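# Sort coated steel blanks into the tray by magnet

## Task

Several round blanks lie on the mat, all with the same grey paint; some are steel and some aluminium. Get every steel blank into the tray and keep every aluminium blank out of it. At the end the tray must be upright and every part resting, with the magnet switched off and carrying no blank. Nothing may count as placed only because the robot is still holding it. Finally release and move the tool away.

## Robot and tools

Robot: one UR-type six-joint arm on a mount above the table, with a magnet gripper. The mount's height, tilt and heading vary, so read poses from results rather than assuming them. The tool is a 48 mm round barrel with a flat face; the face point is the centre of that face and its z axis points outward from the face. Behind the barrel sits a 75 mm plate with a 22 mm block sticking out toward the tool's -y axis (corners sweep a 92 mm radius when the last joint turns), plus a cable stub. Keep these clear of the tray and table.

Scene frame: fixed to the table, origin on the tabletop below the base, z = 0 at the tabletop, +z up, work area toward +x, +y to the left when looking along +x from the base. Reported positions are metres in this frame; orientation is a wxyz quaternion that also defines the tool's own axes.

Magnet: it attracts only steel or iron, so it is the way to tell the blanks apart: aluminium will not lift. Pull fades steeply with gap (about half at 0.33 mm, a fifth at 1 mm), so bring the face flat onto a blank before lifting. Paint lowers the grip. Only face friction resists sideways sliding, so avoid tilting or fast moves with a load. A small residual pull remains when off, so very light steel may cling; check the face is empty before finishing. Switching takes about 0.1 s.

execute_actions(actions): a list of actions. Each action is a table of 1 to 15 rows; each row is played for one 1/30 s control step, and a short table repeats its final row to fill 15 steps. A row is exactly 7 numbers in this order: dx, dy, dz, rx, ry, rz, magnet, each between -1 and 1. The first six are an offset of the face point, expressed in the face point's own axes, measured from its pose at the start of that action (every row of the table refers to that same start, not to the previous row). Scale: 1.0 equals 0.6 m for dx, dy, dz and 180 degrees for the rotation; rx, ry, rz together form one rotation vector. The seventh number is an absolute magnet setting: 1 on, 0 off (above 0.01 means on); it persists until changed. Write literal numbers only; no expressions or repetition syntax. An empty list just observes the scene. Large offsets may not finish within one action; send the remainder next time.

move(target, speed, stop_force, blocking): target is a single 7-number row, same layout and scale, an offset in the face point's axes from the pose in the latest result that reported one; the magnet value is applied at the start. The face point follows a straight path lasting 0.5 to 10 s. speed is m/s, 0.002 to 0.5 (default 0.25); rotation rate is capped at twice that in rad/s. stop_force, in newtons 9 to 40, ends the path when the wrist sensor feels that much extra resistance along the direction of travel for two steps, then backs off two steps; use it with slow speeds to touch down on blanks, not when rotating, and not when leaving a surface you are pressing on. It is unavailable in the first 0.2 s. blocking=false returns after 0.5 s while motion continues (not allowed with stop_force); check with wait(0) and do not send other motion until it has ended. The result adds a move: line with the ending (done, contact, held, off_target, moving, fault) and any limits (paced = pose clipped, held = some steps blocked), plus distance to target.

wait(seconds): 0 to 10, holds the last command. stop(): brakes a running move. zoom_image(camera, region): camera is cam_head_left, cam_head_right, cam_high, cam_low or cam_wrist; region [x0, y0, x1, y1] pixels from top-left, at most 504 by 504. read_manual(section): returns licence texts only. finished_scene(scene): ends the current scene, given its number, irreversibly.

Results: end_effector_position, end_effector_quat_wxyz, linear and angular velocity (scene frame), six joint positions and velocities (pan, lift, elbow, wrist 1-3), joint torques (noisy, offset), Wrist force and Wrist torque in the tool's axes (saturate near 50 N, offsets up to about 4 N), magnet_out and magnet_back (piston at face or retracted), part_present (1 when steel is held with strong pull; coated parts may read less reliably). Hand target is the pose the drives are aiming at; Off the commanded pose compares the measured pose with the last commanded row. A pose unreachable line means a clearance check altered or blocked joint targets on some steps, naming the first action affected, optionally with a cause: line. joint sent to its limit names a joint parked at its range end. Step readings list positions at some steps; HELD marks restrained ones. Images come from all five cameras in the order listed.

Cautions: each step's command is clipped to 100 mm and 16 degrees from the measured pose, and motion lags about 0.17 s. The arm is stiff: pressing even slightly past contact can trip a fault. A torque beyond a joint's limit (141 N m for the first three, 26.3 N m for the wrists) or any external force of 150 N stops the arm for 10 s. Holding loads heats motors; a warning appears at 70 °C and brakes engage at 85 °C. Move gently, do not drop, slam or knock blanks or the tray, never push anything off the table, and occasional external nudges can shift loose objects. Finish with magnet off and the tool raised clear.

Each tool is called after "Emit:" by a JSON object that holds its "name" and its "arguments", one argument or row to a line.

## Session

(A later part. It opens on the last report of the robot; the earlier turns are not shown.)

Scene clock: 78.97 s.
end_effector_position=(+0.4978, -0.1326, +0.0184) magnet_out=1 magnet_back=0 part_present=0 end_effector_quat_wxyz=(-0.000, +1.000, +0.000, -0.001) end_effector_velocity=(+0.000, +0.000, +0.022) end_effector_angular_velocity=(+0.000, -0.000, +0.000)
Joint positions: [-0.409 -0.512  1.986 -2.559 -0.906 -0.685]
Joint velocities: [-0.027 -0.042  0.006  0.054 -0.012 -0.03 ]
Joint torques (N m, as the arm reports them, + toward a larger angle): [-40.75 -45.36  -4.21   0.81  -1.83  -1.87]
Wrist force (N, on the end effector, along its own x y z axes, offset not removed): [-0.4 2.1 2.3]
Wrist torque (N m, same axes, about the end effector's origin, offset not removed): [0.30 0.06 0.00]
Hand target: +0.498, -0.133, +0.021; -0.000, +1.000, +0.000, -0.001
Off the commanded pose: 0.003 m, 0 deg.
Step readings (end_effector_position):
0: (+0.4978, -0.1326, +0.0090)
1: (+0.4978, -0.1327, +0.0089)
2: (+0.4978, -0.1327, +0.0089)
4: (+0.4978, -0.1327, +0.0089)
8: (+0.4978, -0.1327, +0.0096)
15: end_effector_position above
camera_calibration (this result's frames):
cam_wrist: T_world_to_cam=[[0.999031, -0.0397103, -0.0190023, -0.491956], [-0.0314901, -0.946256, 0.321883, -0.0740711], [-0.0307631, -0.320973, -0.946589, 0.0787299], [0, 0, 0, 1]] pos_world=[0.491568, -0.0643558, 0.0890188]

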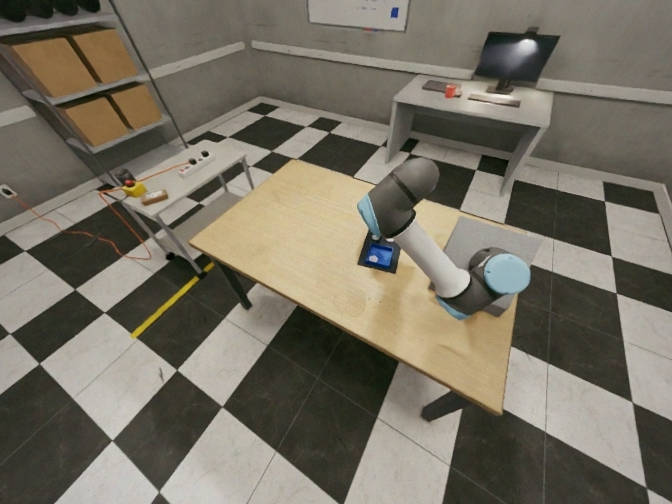

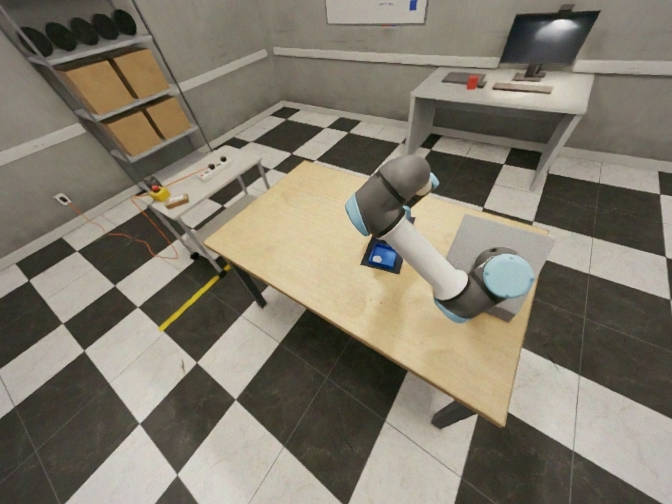

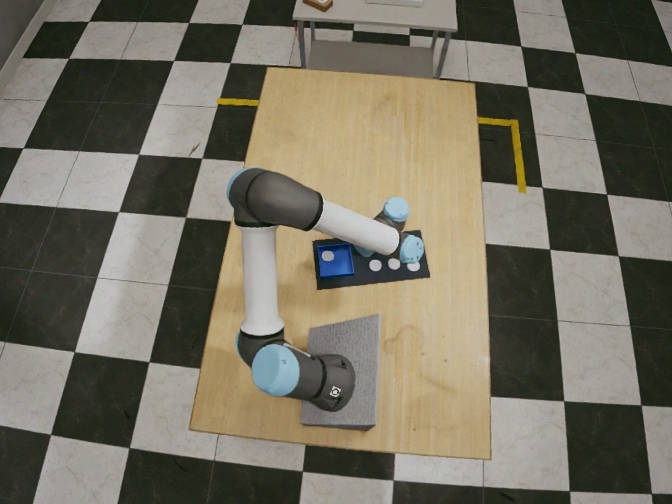

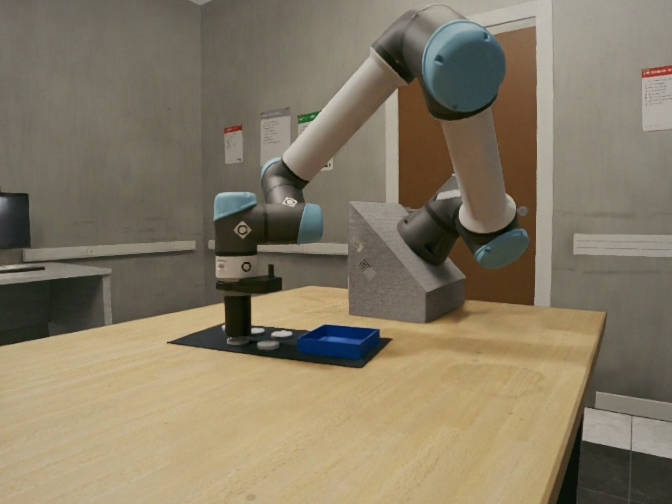

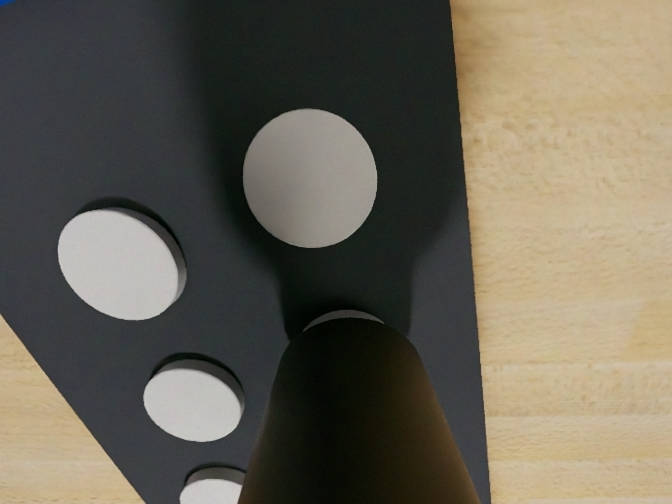

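E next (0.432, -0.1555).

Emit:
{"name": "move", "arguments": {
  "target": [-0.1097,0.0382,0.016,0,0,0,0],
  "speed": 0.15
}}

Emit:
{"name": "execute_actions", "arguments": {
  "actions": [
    [[0,0,0,0,0,0,1],[0,0,0,0,0,0,1],[0,0,0,0,0,0,1],[0,0,0,0,0,0,1],[0,0,0,0,0,0,1],[0,0,-0.003,0,0,0,1],[0,0,-0.006,0,0,0,1],[0,0,-0.01,0,0,0,1],[0,0,-0.015,0,0,0,1],[0,0,-0.02,0,0,0,1]]
  ]
}}

Scene clock: 82.17 s.
end_effector_position=(+0.4323, -0.1552, +0.0089) magnet_out=0 magnet_back=1 part_present=0 end_effector_quat_wxyz=(-0.000, +1.000, +0.000, -0.001) end_effector_velocity=(-0.003, -0.001, -0.000) end_effector_angular_velocity=(+0.000, -0.002, -0.001)
Joint positions: [-0.502 -0.469  2.119 -2.674 -0.952 -0.785]
Joint velocities: [-0.006  0.003  0.005 -0.006 -0.001 -0.004]
Joint torques (N m, as the arm reports them, + toward a larger angle): [-38.66 -18.5   -5.56  -4.87  -1.72  -1.82]
Wrist force (N, on the end effector, along its own x y z axes, offset not removed): [-1.8 0.4 -1.4]
Wrist torque (N m, same axes, about the end effector's origin, offset not removed): [0.08 0.18 -0.13]
Hand target: +0.432, -0.155, +0.009; -0.000, +1.000, +0.000, -0.001
Off the commanded pose: 0.000 m, 0 deg.
move: done
camera_calibration (this result's frames):
cam_wrist: T_world_to_cam=[[0.999028, -0.0397012, -0.0191722, -0.427553], [-0.0314335, -0.946326, 0.32168, -0.0944721], [-0.0309143, -0.320765, -0.946654, 0.0605538], [0, 0, 0, 1]] pos_world=[0.426039, -0.0869523, 0.0795162]

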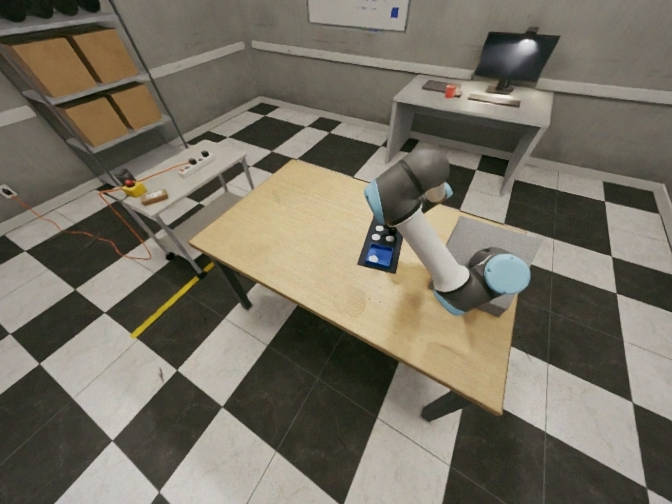

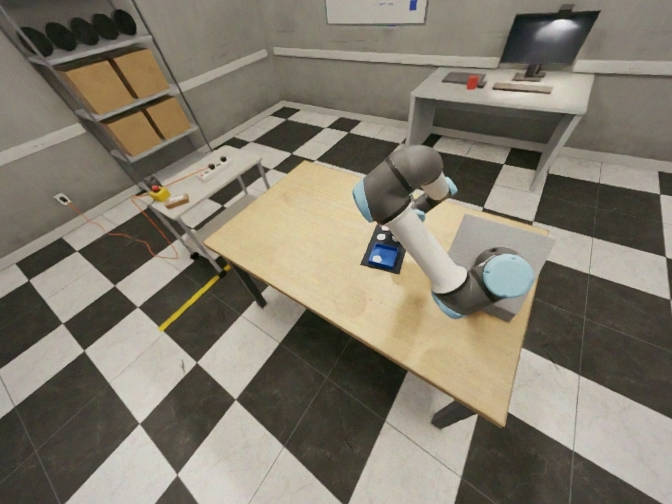

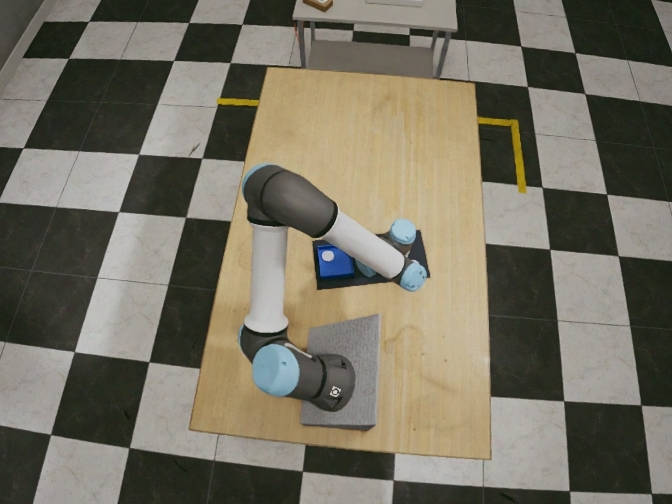

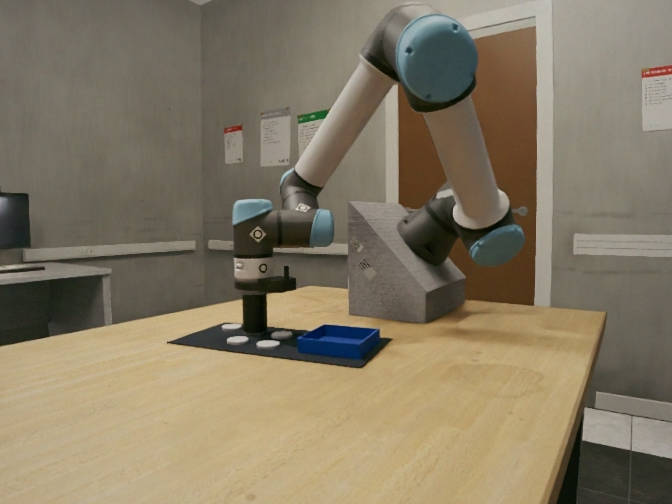

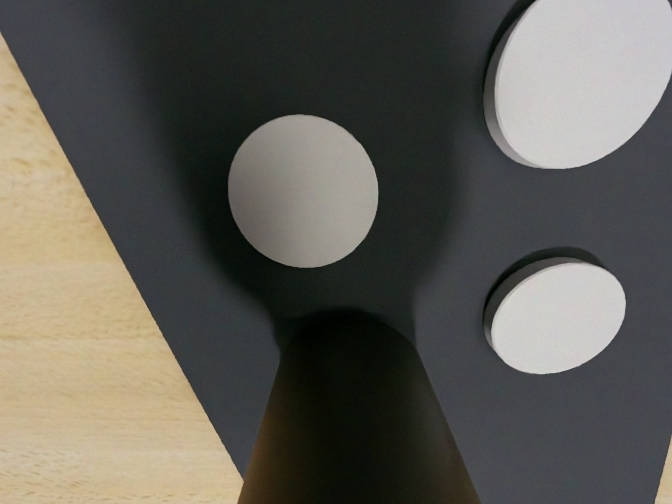

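Scene clock: 82.67 s.
end_effector_position=(+0.4323, -0.1552, +0.0183) magnet_out=1 magnet_back=0 part_present=1 end_effector_quat_wxyz=(-0.000, +1.000, +0.000, -0.001) end_effector_velocity=(-0.000, +0.001, +0.021) end_effector_angular_velocity=(+0.001, +0.001, -0.000)
Joint positions: [-0.514 -0.489  2.122 -2.649 -0.959 -0.798]
Joint velocities: [-0.028 -0.047  0.007  0.058 -0.014 -0.029]
Joint torques (N m, as the arm reports them, + toward a larger angle): [-38.64 -43.89  -3.86   0.25  -1.92  -1.35]
Wrist force (N, on the end effector, along its own x y z axes, offset not removed): [-0.4 -1.2 1.2]
Wrist torque (N m, same axes, about the end effector's origin, offset not removed): [0.02 0.09 0.12]
Hand target: +0.432, -0.155, +0.021; -0.000, +1.000, +0.000, -0.001
Off the commanded pose: 0.003 m, 0 deg.
Step readings (end_effector_position):
0: (+0.4323, -0.1552, +0.0089)
1: (+0.4322, -0.1552, +0.0089)
2: (+0.4322, -0.1553, +0.0089)
4: (+0.4322, -0.1553, +0.0089)
8: (+0.4322, -0.1553, +0.0095)
15: end_effector_position above
camera_calibration (this result's frames):
cam_wrist: T_world_to_cam=[[0.99903, -0.0397417, -0.01899, -0.427418], [-0.0315268, -0.946286, 0.321789, -0.0974931], [-0.0307585, -0.320878, -0.946621, 0.0693759], [0, 0, 0, 1]] pos_world=[0.426063, -0.0869815, 0.0889282]

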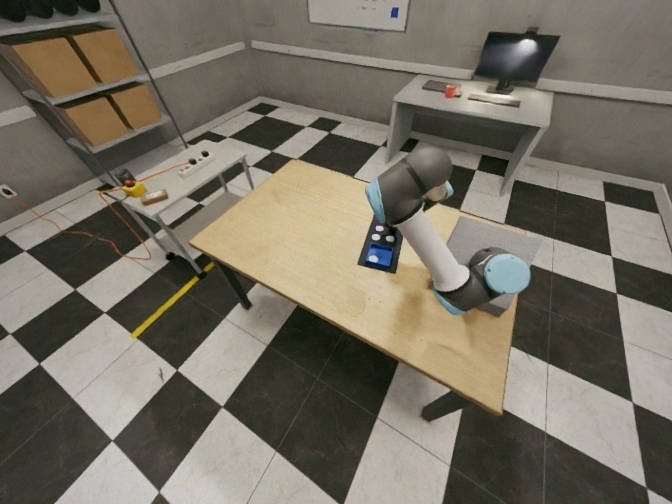

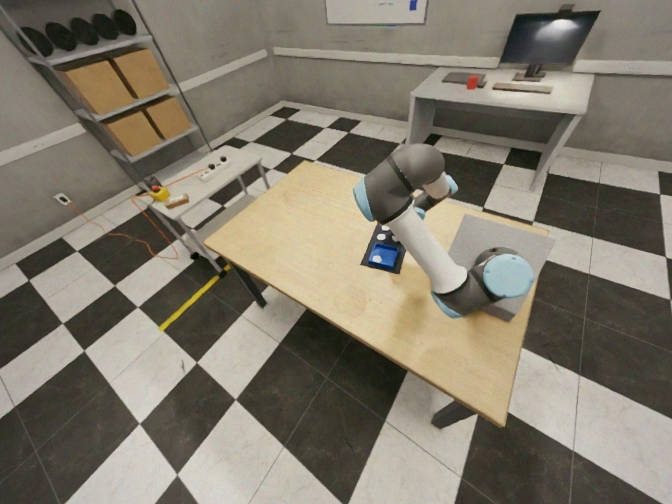

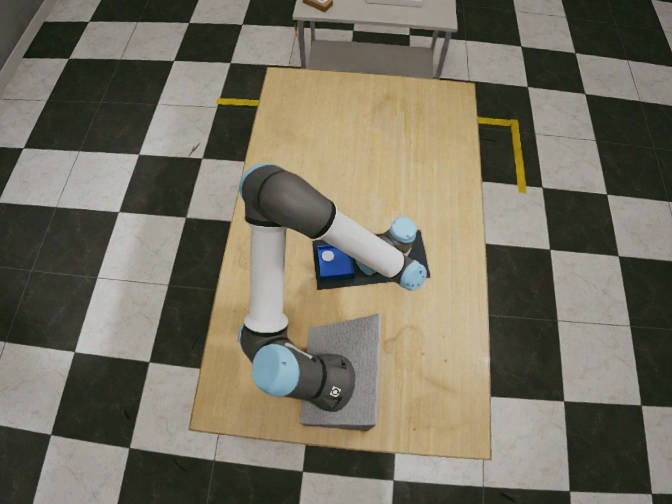

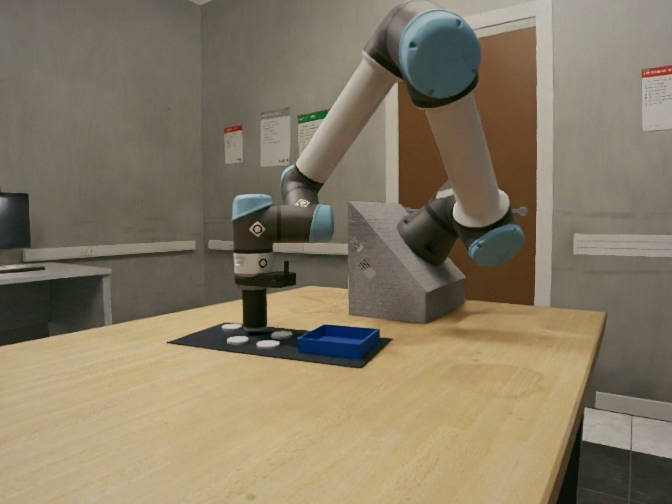

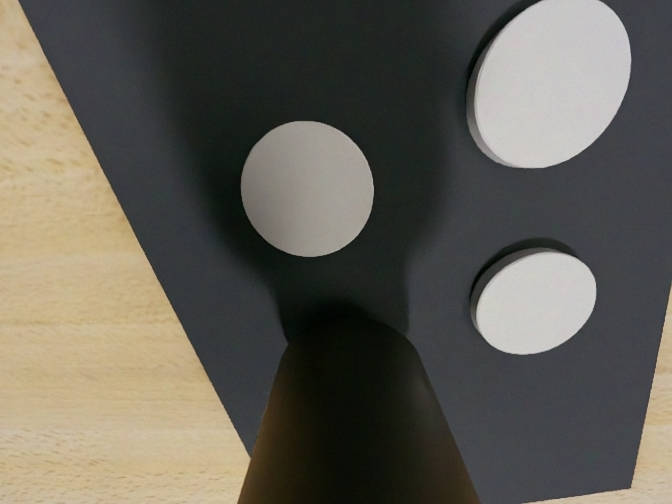

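Emit:
{"name": "move", "arguments": {
  "target": [-0.0572,-0.3177,-0.0695,0,0,0,1],
  "speed": 0.25
}}

Scene clock: 86.50 s.
end_effector_position=(+0.3983, +0.0349, +0.0601) magnet_out=1 magnet_back=0 part_present=1 end_effector_quat_wxyz=(-0.000, +1.000, +0.000, -0.001) end_effector_velocity=(-0.000, +0.003, +0.001) end_effector_angular_velocity=(+0.002, -0.002, -0.001)
Joint positions: [-0.337 -0.979  2.416 -2.574 -0.874 -0.601]
Joint velocities: [ 0.001 -0.009  0.002  0.007  0.003  0.002]
Joint torques (N m, as the arm reports them, + toward a larger angle): [-19.76 -30.2   -3.78   0.11   1.98   1.95]
Wrist force (N, on the end effector, along its own x y z axes, offset not removed): [-0.8 -1.1 1.9]
Wrist torque (N m, same axes, about the end effector's origin, offset not removed): [-0.10 -0.07 0.05]
Hand target: +0.398, +0.035, +0.060; -0.000, +1.000, +0.000, -0.001
Off the commanded pose: 0.001 m, 0 deg.
move: done
camera_calibration (this result's frames):
cam_wrist: T_world_to_cam=[[0.99903, -0.0398074, -0.0188452, -0.385056], [-0.0316276, -0.946199, 0.322036, 0.0679635], [-0.0306507, -0.321127, -0.94654, 0.168865], [0, 0, 0, 1]] pos_world=[0.392008, 0.103206, 0.130694]

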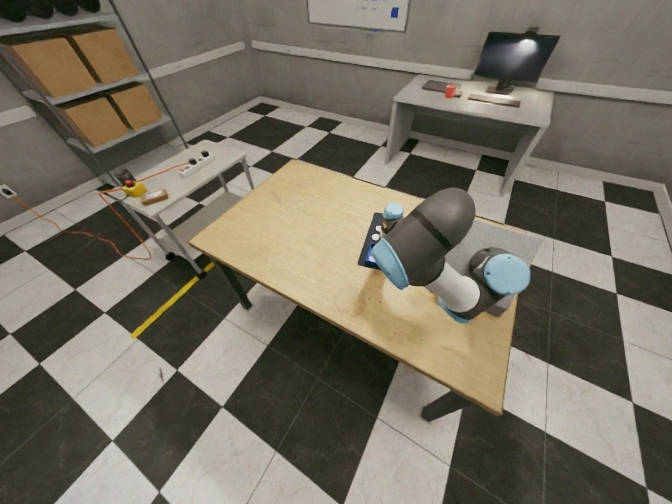

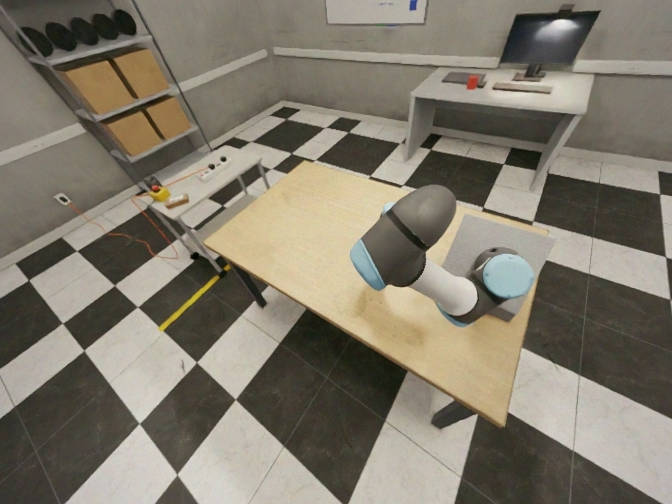

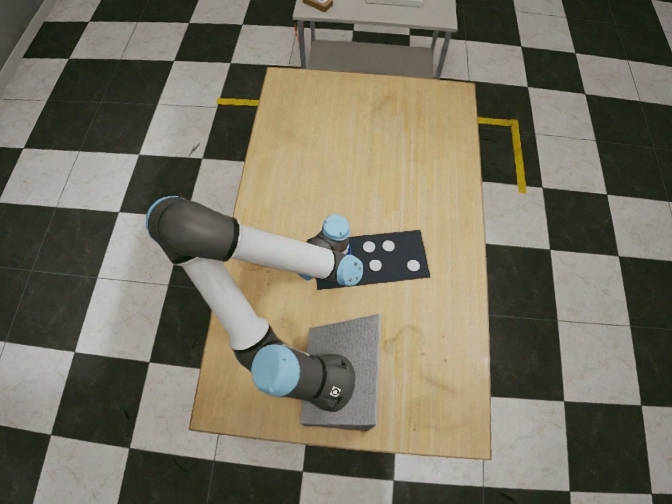

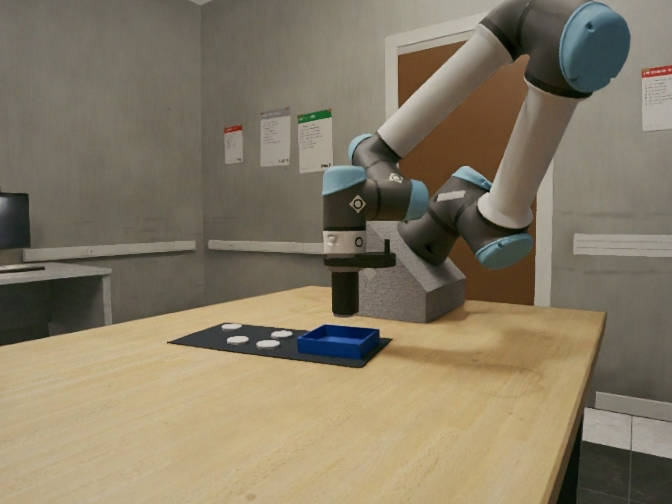

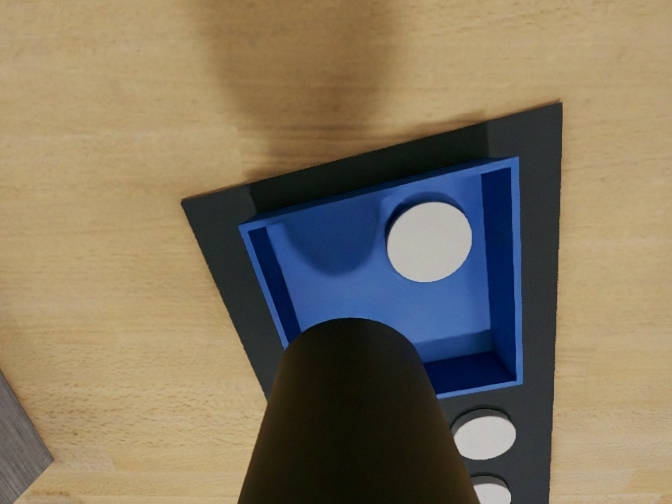

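Emit:
{"name": "move", "arguments": {
  "target": [0,0,0.081,0,0,0,1],
  "speed": 0.1
}}

Emit:
{"name": "move", "arguments": {
  "target": [0,0,-0.045,0,0,0,0],
  "speed": 0.1
}}

Emit:
{"name": "move", "arguments": {
  "target": [0.0378,0.2138,0.005,0,0,0,0],
  "speed": 0.25
}}

Scene clock: 89.30 s.
end_effector_position=(+0.3982, +0.0350, +0.0118) magnet_out=1 magnet_back=0 part_present=1 end_effector_quat_wxyz=(-0.000, +1.000, +0.000, -0.001) end_effector_velocity=(+0.000, -0.000, -0.002) end_effector_angular_velocity=(-0.001, -0.001, -0.002)
Joint positions: [-0.253 -0.84   2.411 -2.775 -0.842 -0.499]
Joint velocities: [ 0.003  0.007 -0.001 -0.011  0.001  0.007]
Joint torques (N m, as the arm reports them, + toward a larger angle): [-18.68  -8.43 -13.85  -5.1    1.86   2.07]
Wrist force (N, on the end effector, along its own x y z axes, offset not removed): [0.9 1.4 -1.6]
Wrist torque (N m, same axes, about the end effector's origin, offset not removed): [0.08 -0.25 0.18]
Hand target: +0.398, +0.035, +0.012; -0.000, +1.000, +0.000, -0.001
Off the commanded pose: 0.000 m, 0 deg.
move: done
camera_calibration (this result's frames):
cam_wrist: T_world_to_cam=[[0.999028, -0.0397957, -0.0189665, -0.385867], [-0.0315768, -0.946193, 0.322057, 0.0835331], [-0.0307625, -0.321145, -0.94653, 0.1232], [0, 0, 0, 1]] pos_world=[0.391919, 0.103248, 0.0823918]

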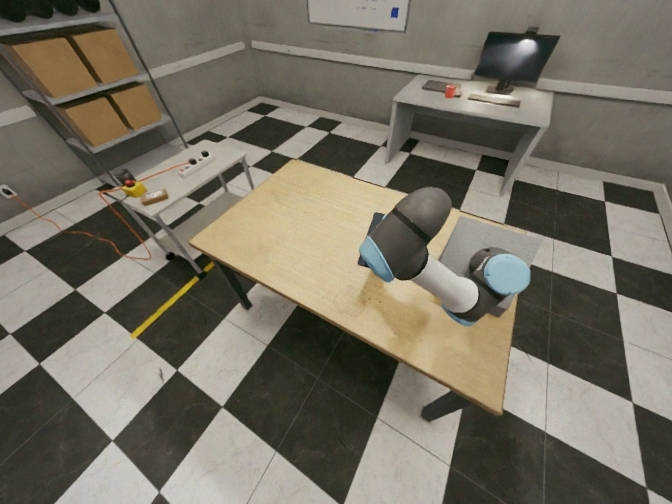

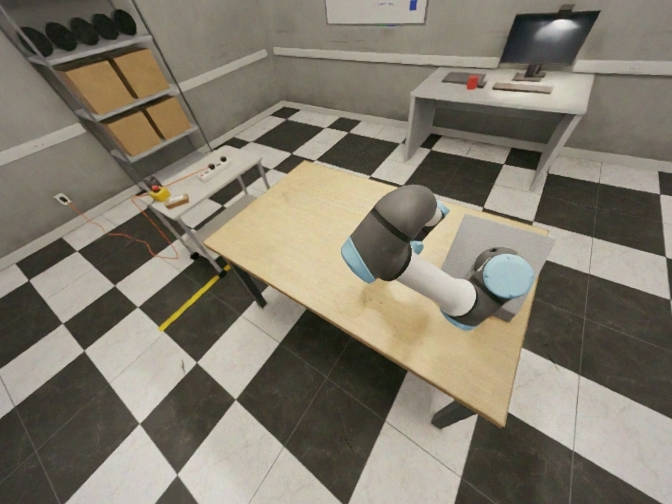

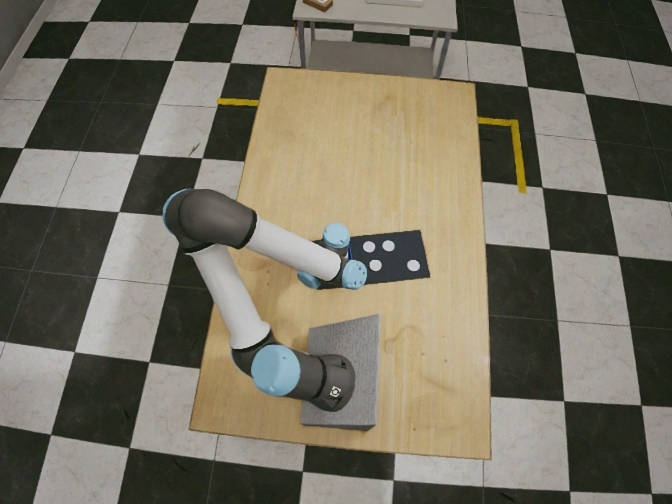

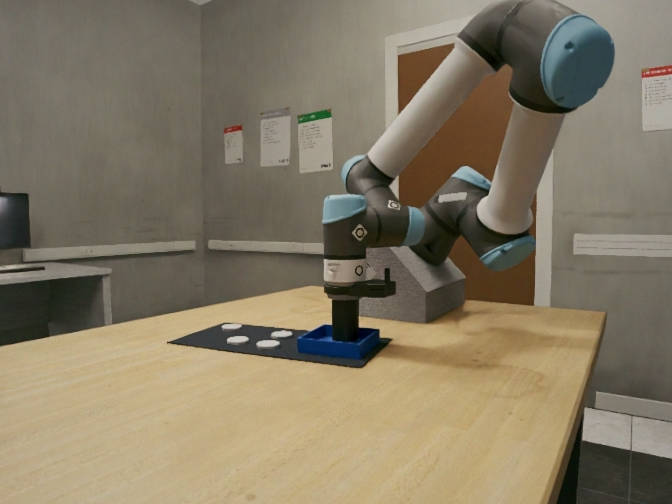

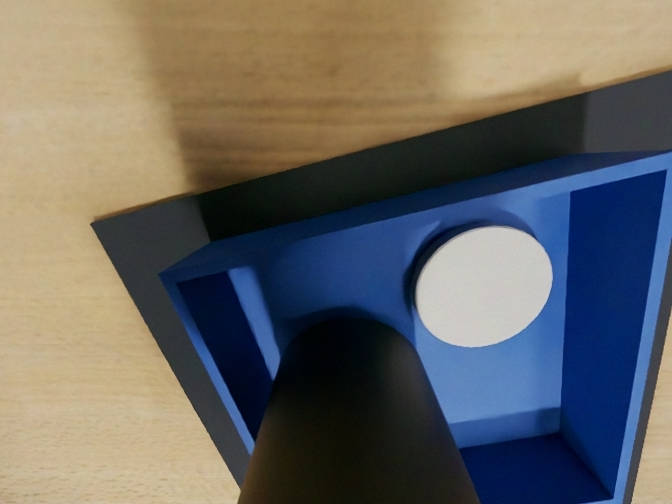

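Scene clock: 90.20 s.
end_effector_position=(+0.3982, +0.0350, +0.0384) magnet_out=0 magnet_back=1 part_present=0 end_effector_quat_wxyz=(-0.000, +1.000, +0.000, -0.001) end_effector_velocity=(-0.001, +0.000, +0.002) end_effector_angular_velocity=(+0.000, +0.002, +0.001)
Joint positions: [-0.3   -0.918  2.417 -2.665 -0.859 -0.557]
Joint velocities: [-0.003 -0.008  0.001  0.012 -0.002 -0.006]
Joint torques (N m, as the arm reports them, + toward a larger angle): [-32.88 -29.81 -10.3    0.61  -1.24  -1.96]
Wrist force (N, on the end effector, along its own x y z axes, offset not removed): [0.2 -1.3 -4.1]
Wrist torque (N m, same axes, about the end effector's origin, offset not removed): [0.04 -0.24 0.15]
Hand target: +0.398, +0.035, +0.039; -0.000, +1.000, +0.000, -0.001
Off the commanded pose: 0.000 m, 0 deg.
move: done
camera_calibration (this result's frames):
cam_wrist: T_world_to_cam=[[0.999027, -0.0398523, -0.0189137, -0.385358], [-0.0316487, -0.946205, 0.322017, 0.0749743], [-0.0307293, -0.321105, -0.946545, 0.148411], [0, 0, 0, 1]] pos_world=[0.391917, 0.103239, 0.109046]

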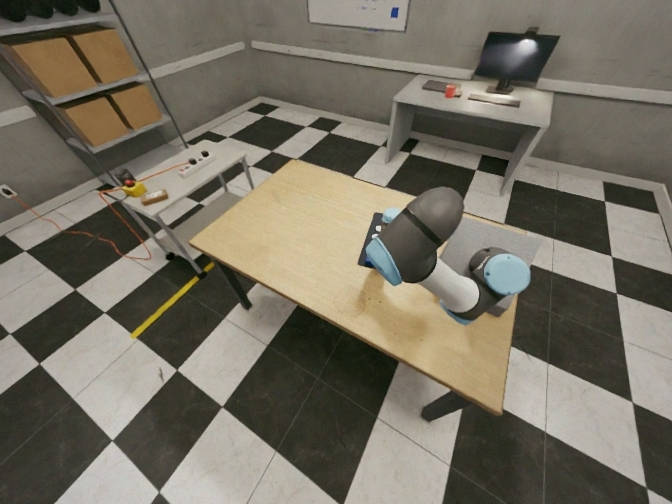

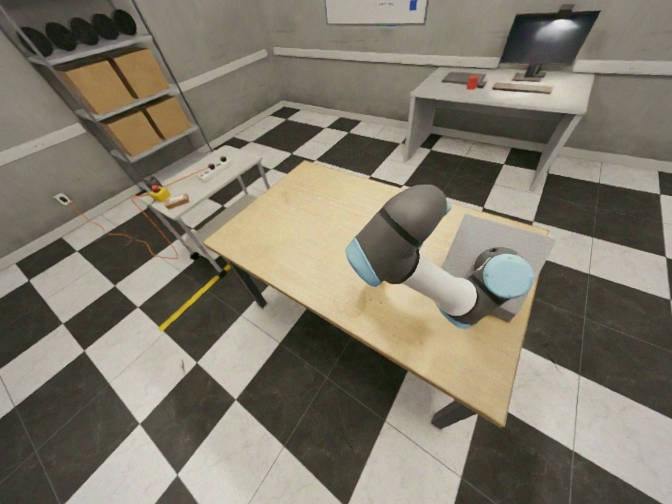

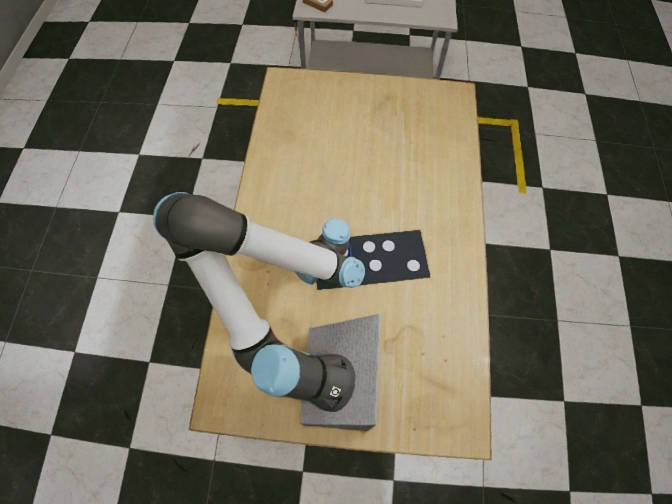

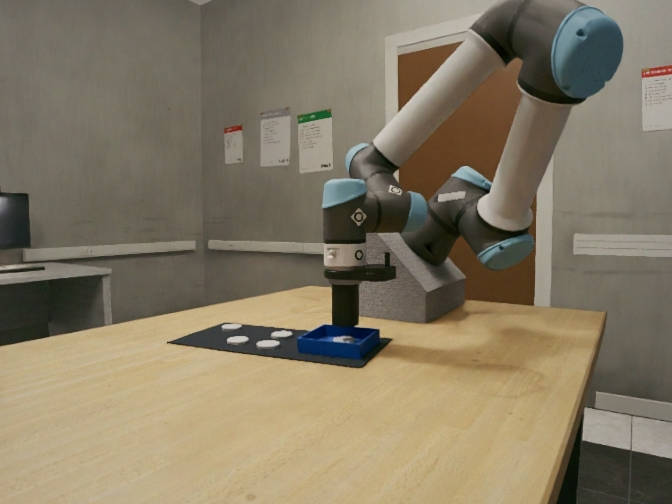

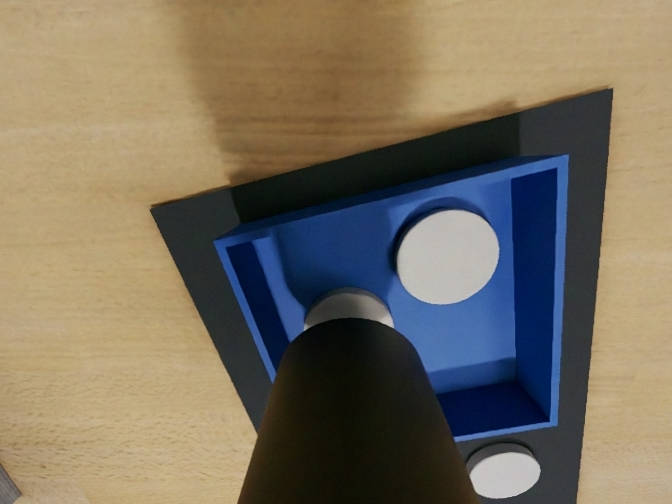

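Scene clock: 91.40 s.
end_effector_position=(+0.4206, -0.0929, +0.0353) magnet_out=0 magnet_back=1 part_present=0 end_effector_quat_wxyz=(-0.000, +1.000, +0.000, -0.001) end_effector_velocity=(+0.001, -0.003, -0.000) end_effector_angular_velocity=(+0.001, +0.000, -0.001)
Joint positions: [-0.468 -0.643  2.242 -2.645 -0.935 -0.749]
Joint velocities: [-0.003  0.006 -0.005  0.001 -0.001 -0.002]
Joint torques (N m, as the arm reports them, + toward a larger angle): [-35.37 -13.03 -18.32   0.37  -1.55  -1.57]
Wrist force (N, on the end effector, along its own x y z axes, offset not removed): [-2.7 0.0 -0.2]
Wrist torque (N m, same axes, about the end effector's origin, offset not removed): [0.01 0.27 0.12]
Hand target: +0.421, -0.093, +0.035; -0.000, +1.000, +0.000, -0.001
Off the commanded pose: 0.001 m, 0 deg.
move: done
camera_calibration (this result's frames):
cam_wrist: T_world_to_cam=[[0.999027, -0.0397982, -0.019, -0.412921], [-0.0315772, -0.946286, 0.321787, -0.044305], [-0.030786, -0.320874, -0.946622, 0.105132], [0, 0, 0, 1]] pos_world=[0.414357, -0.0246246, 0.105931]

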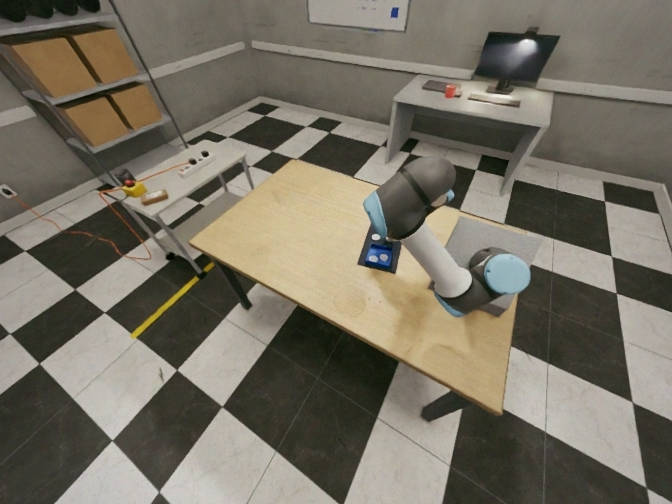

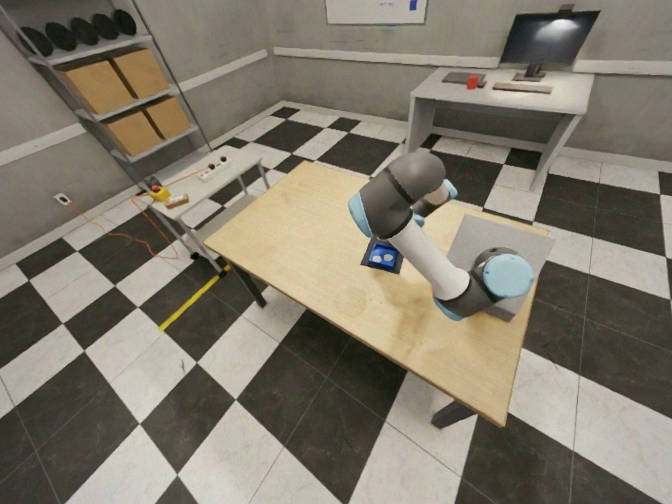

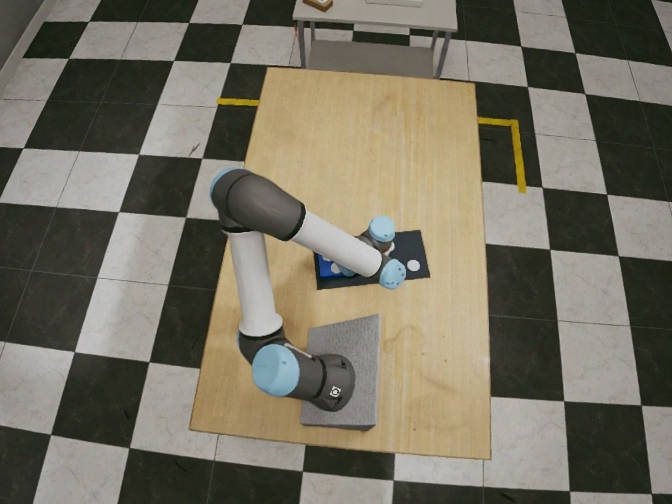

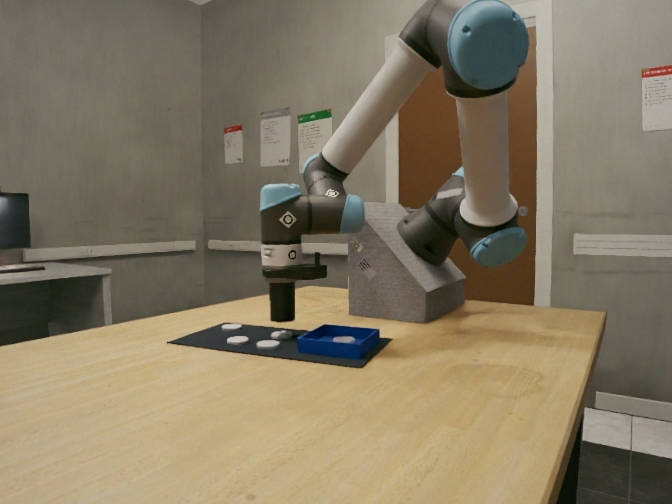

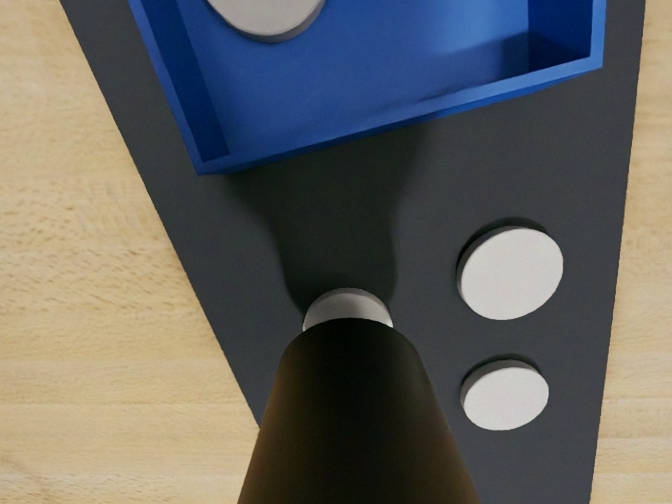

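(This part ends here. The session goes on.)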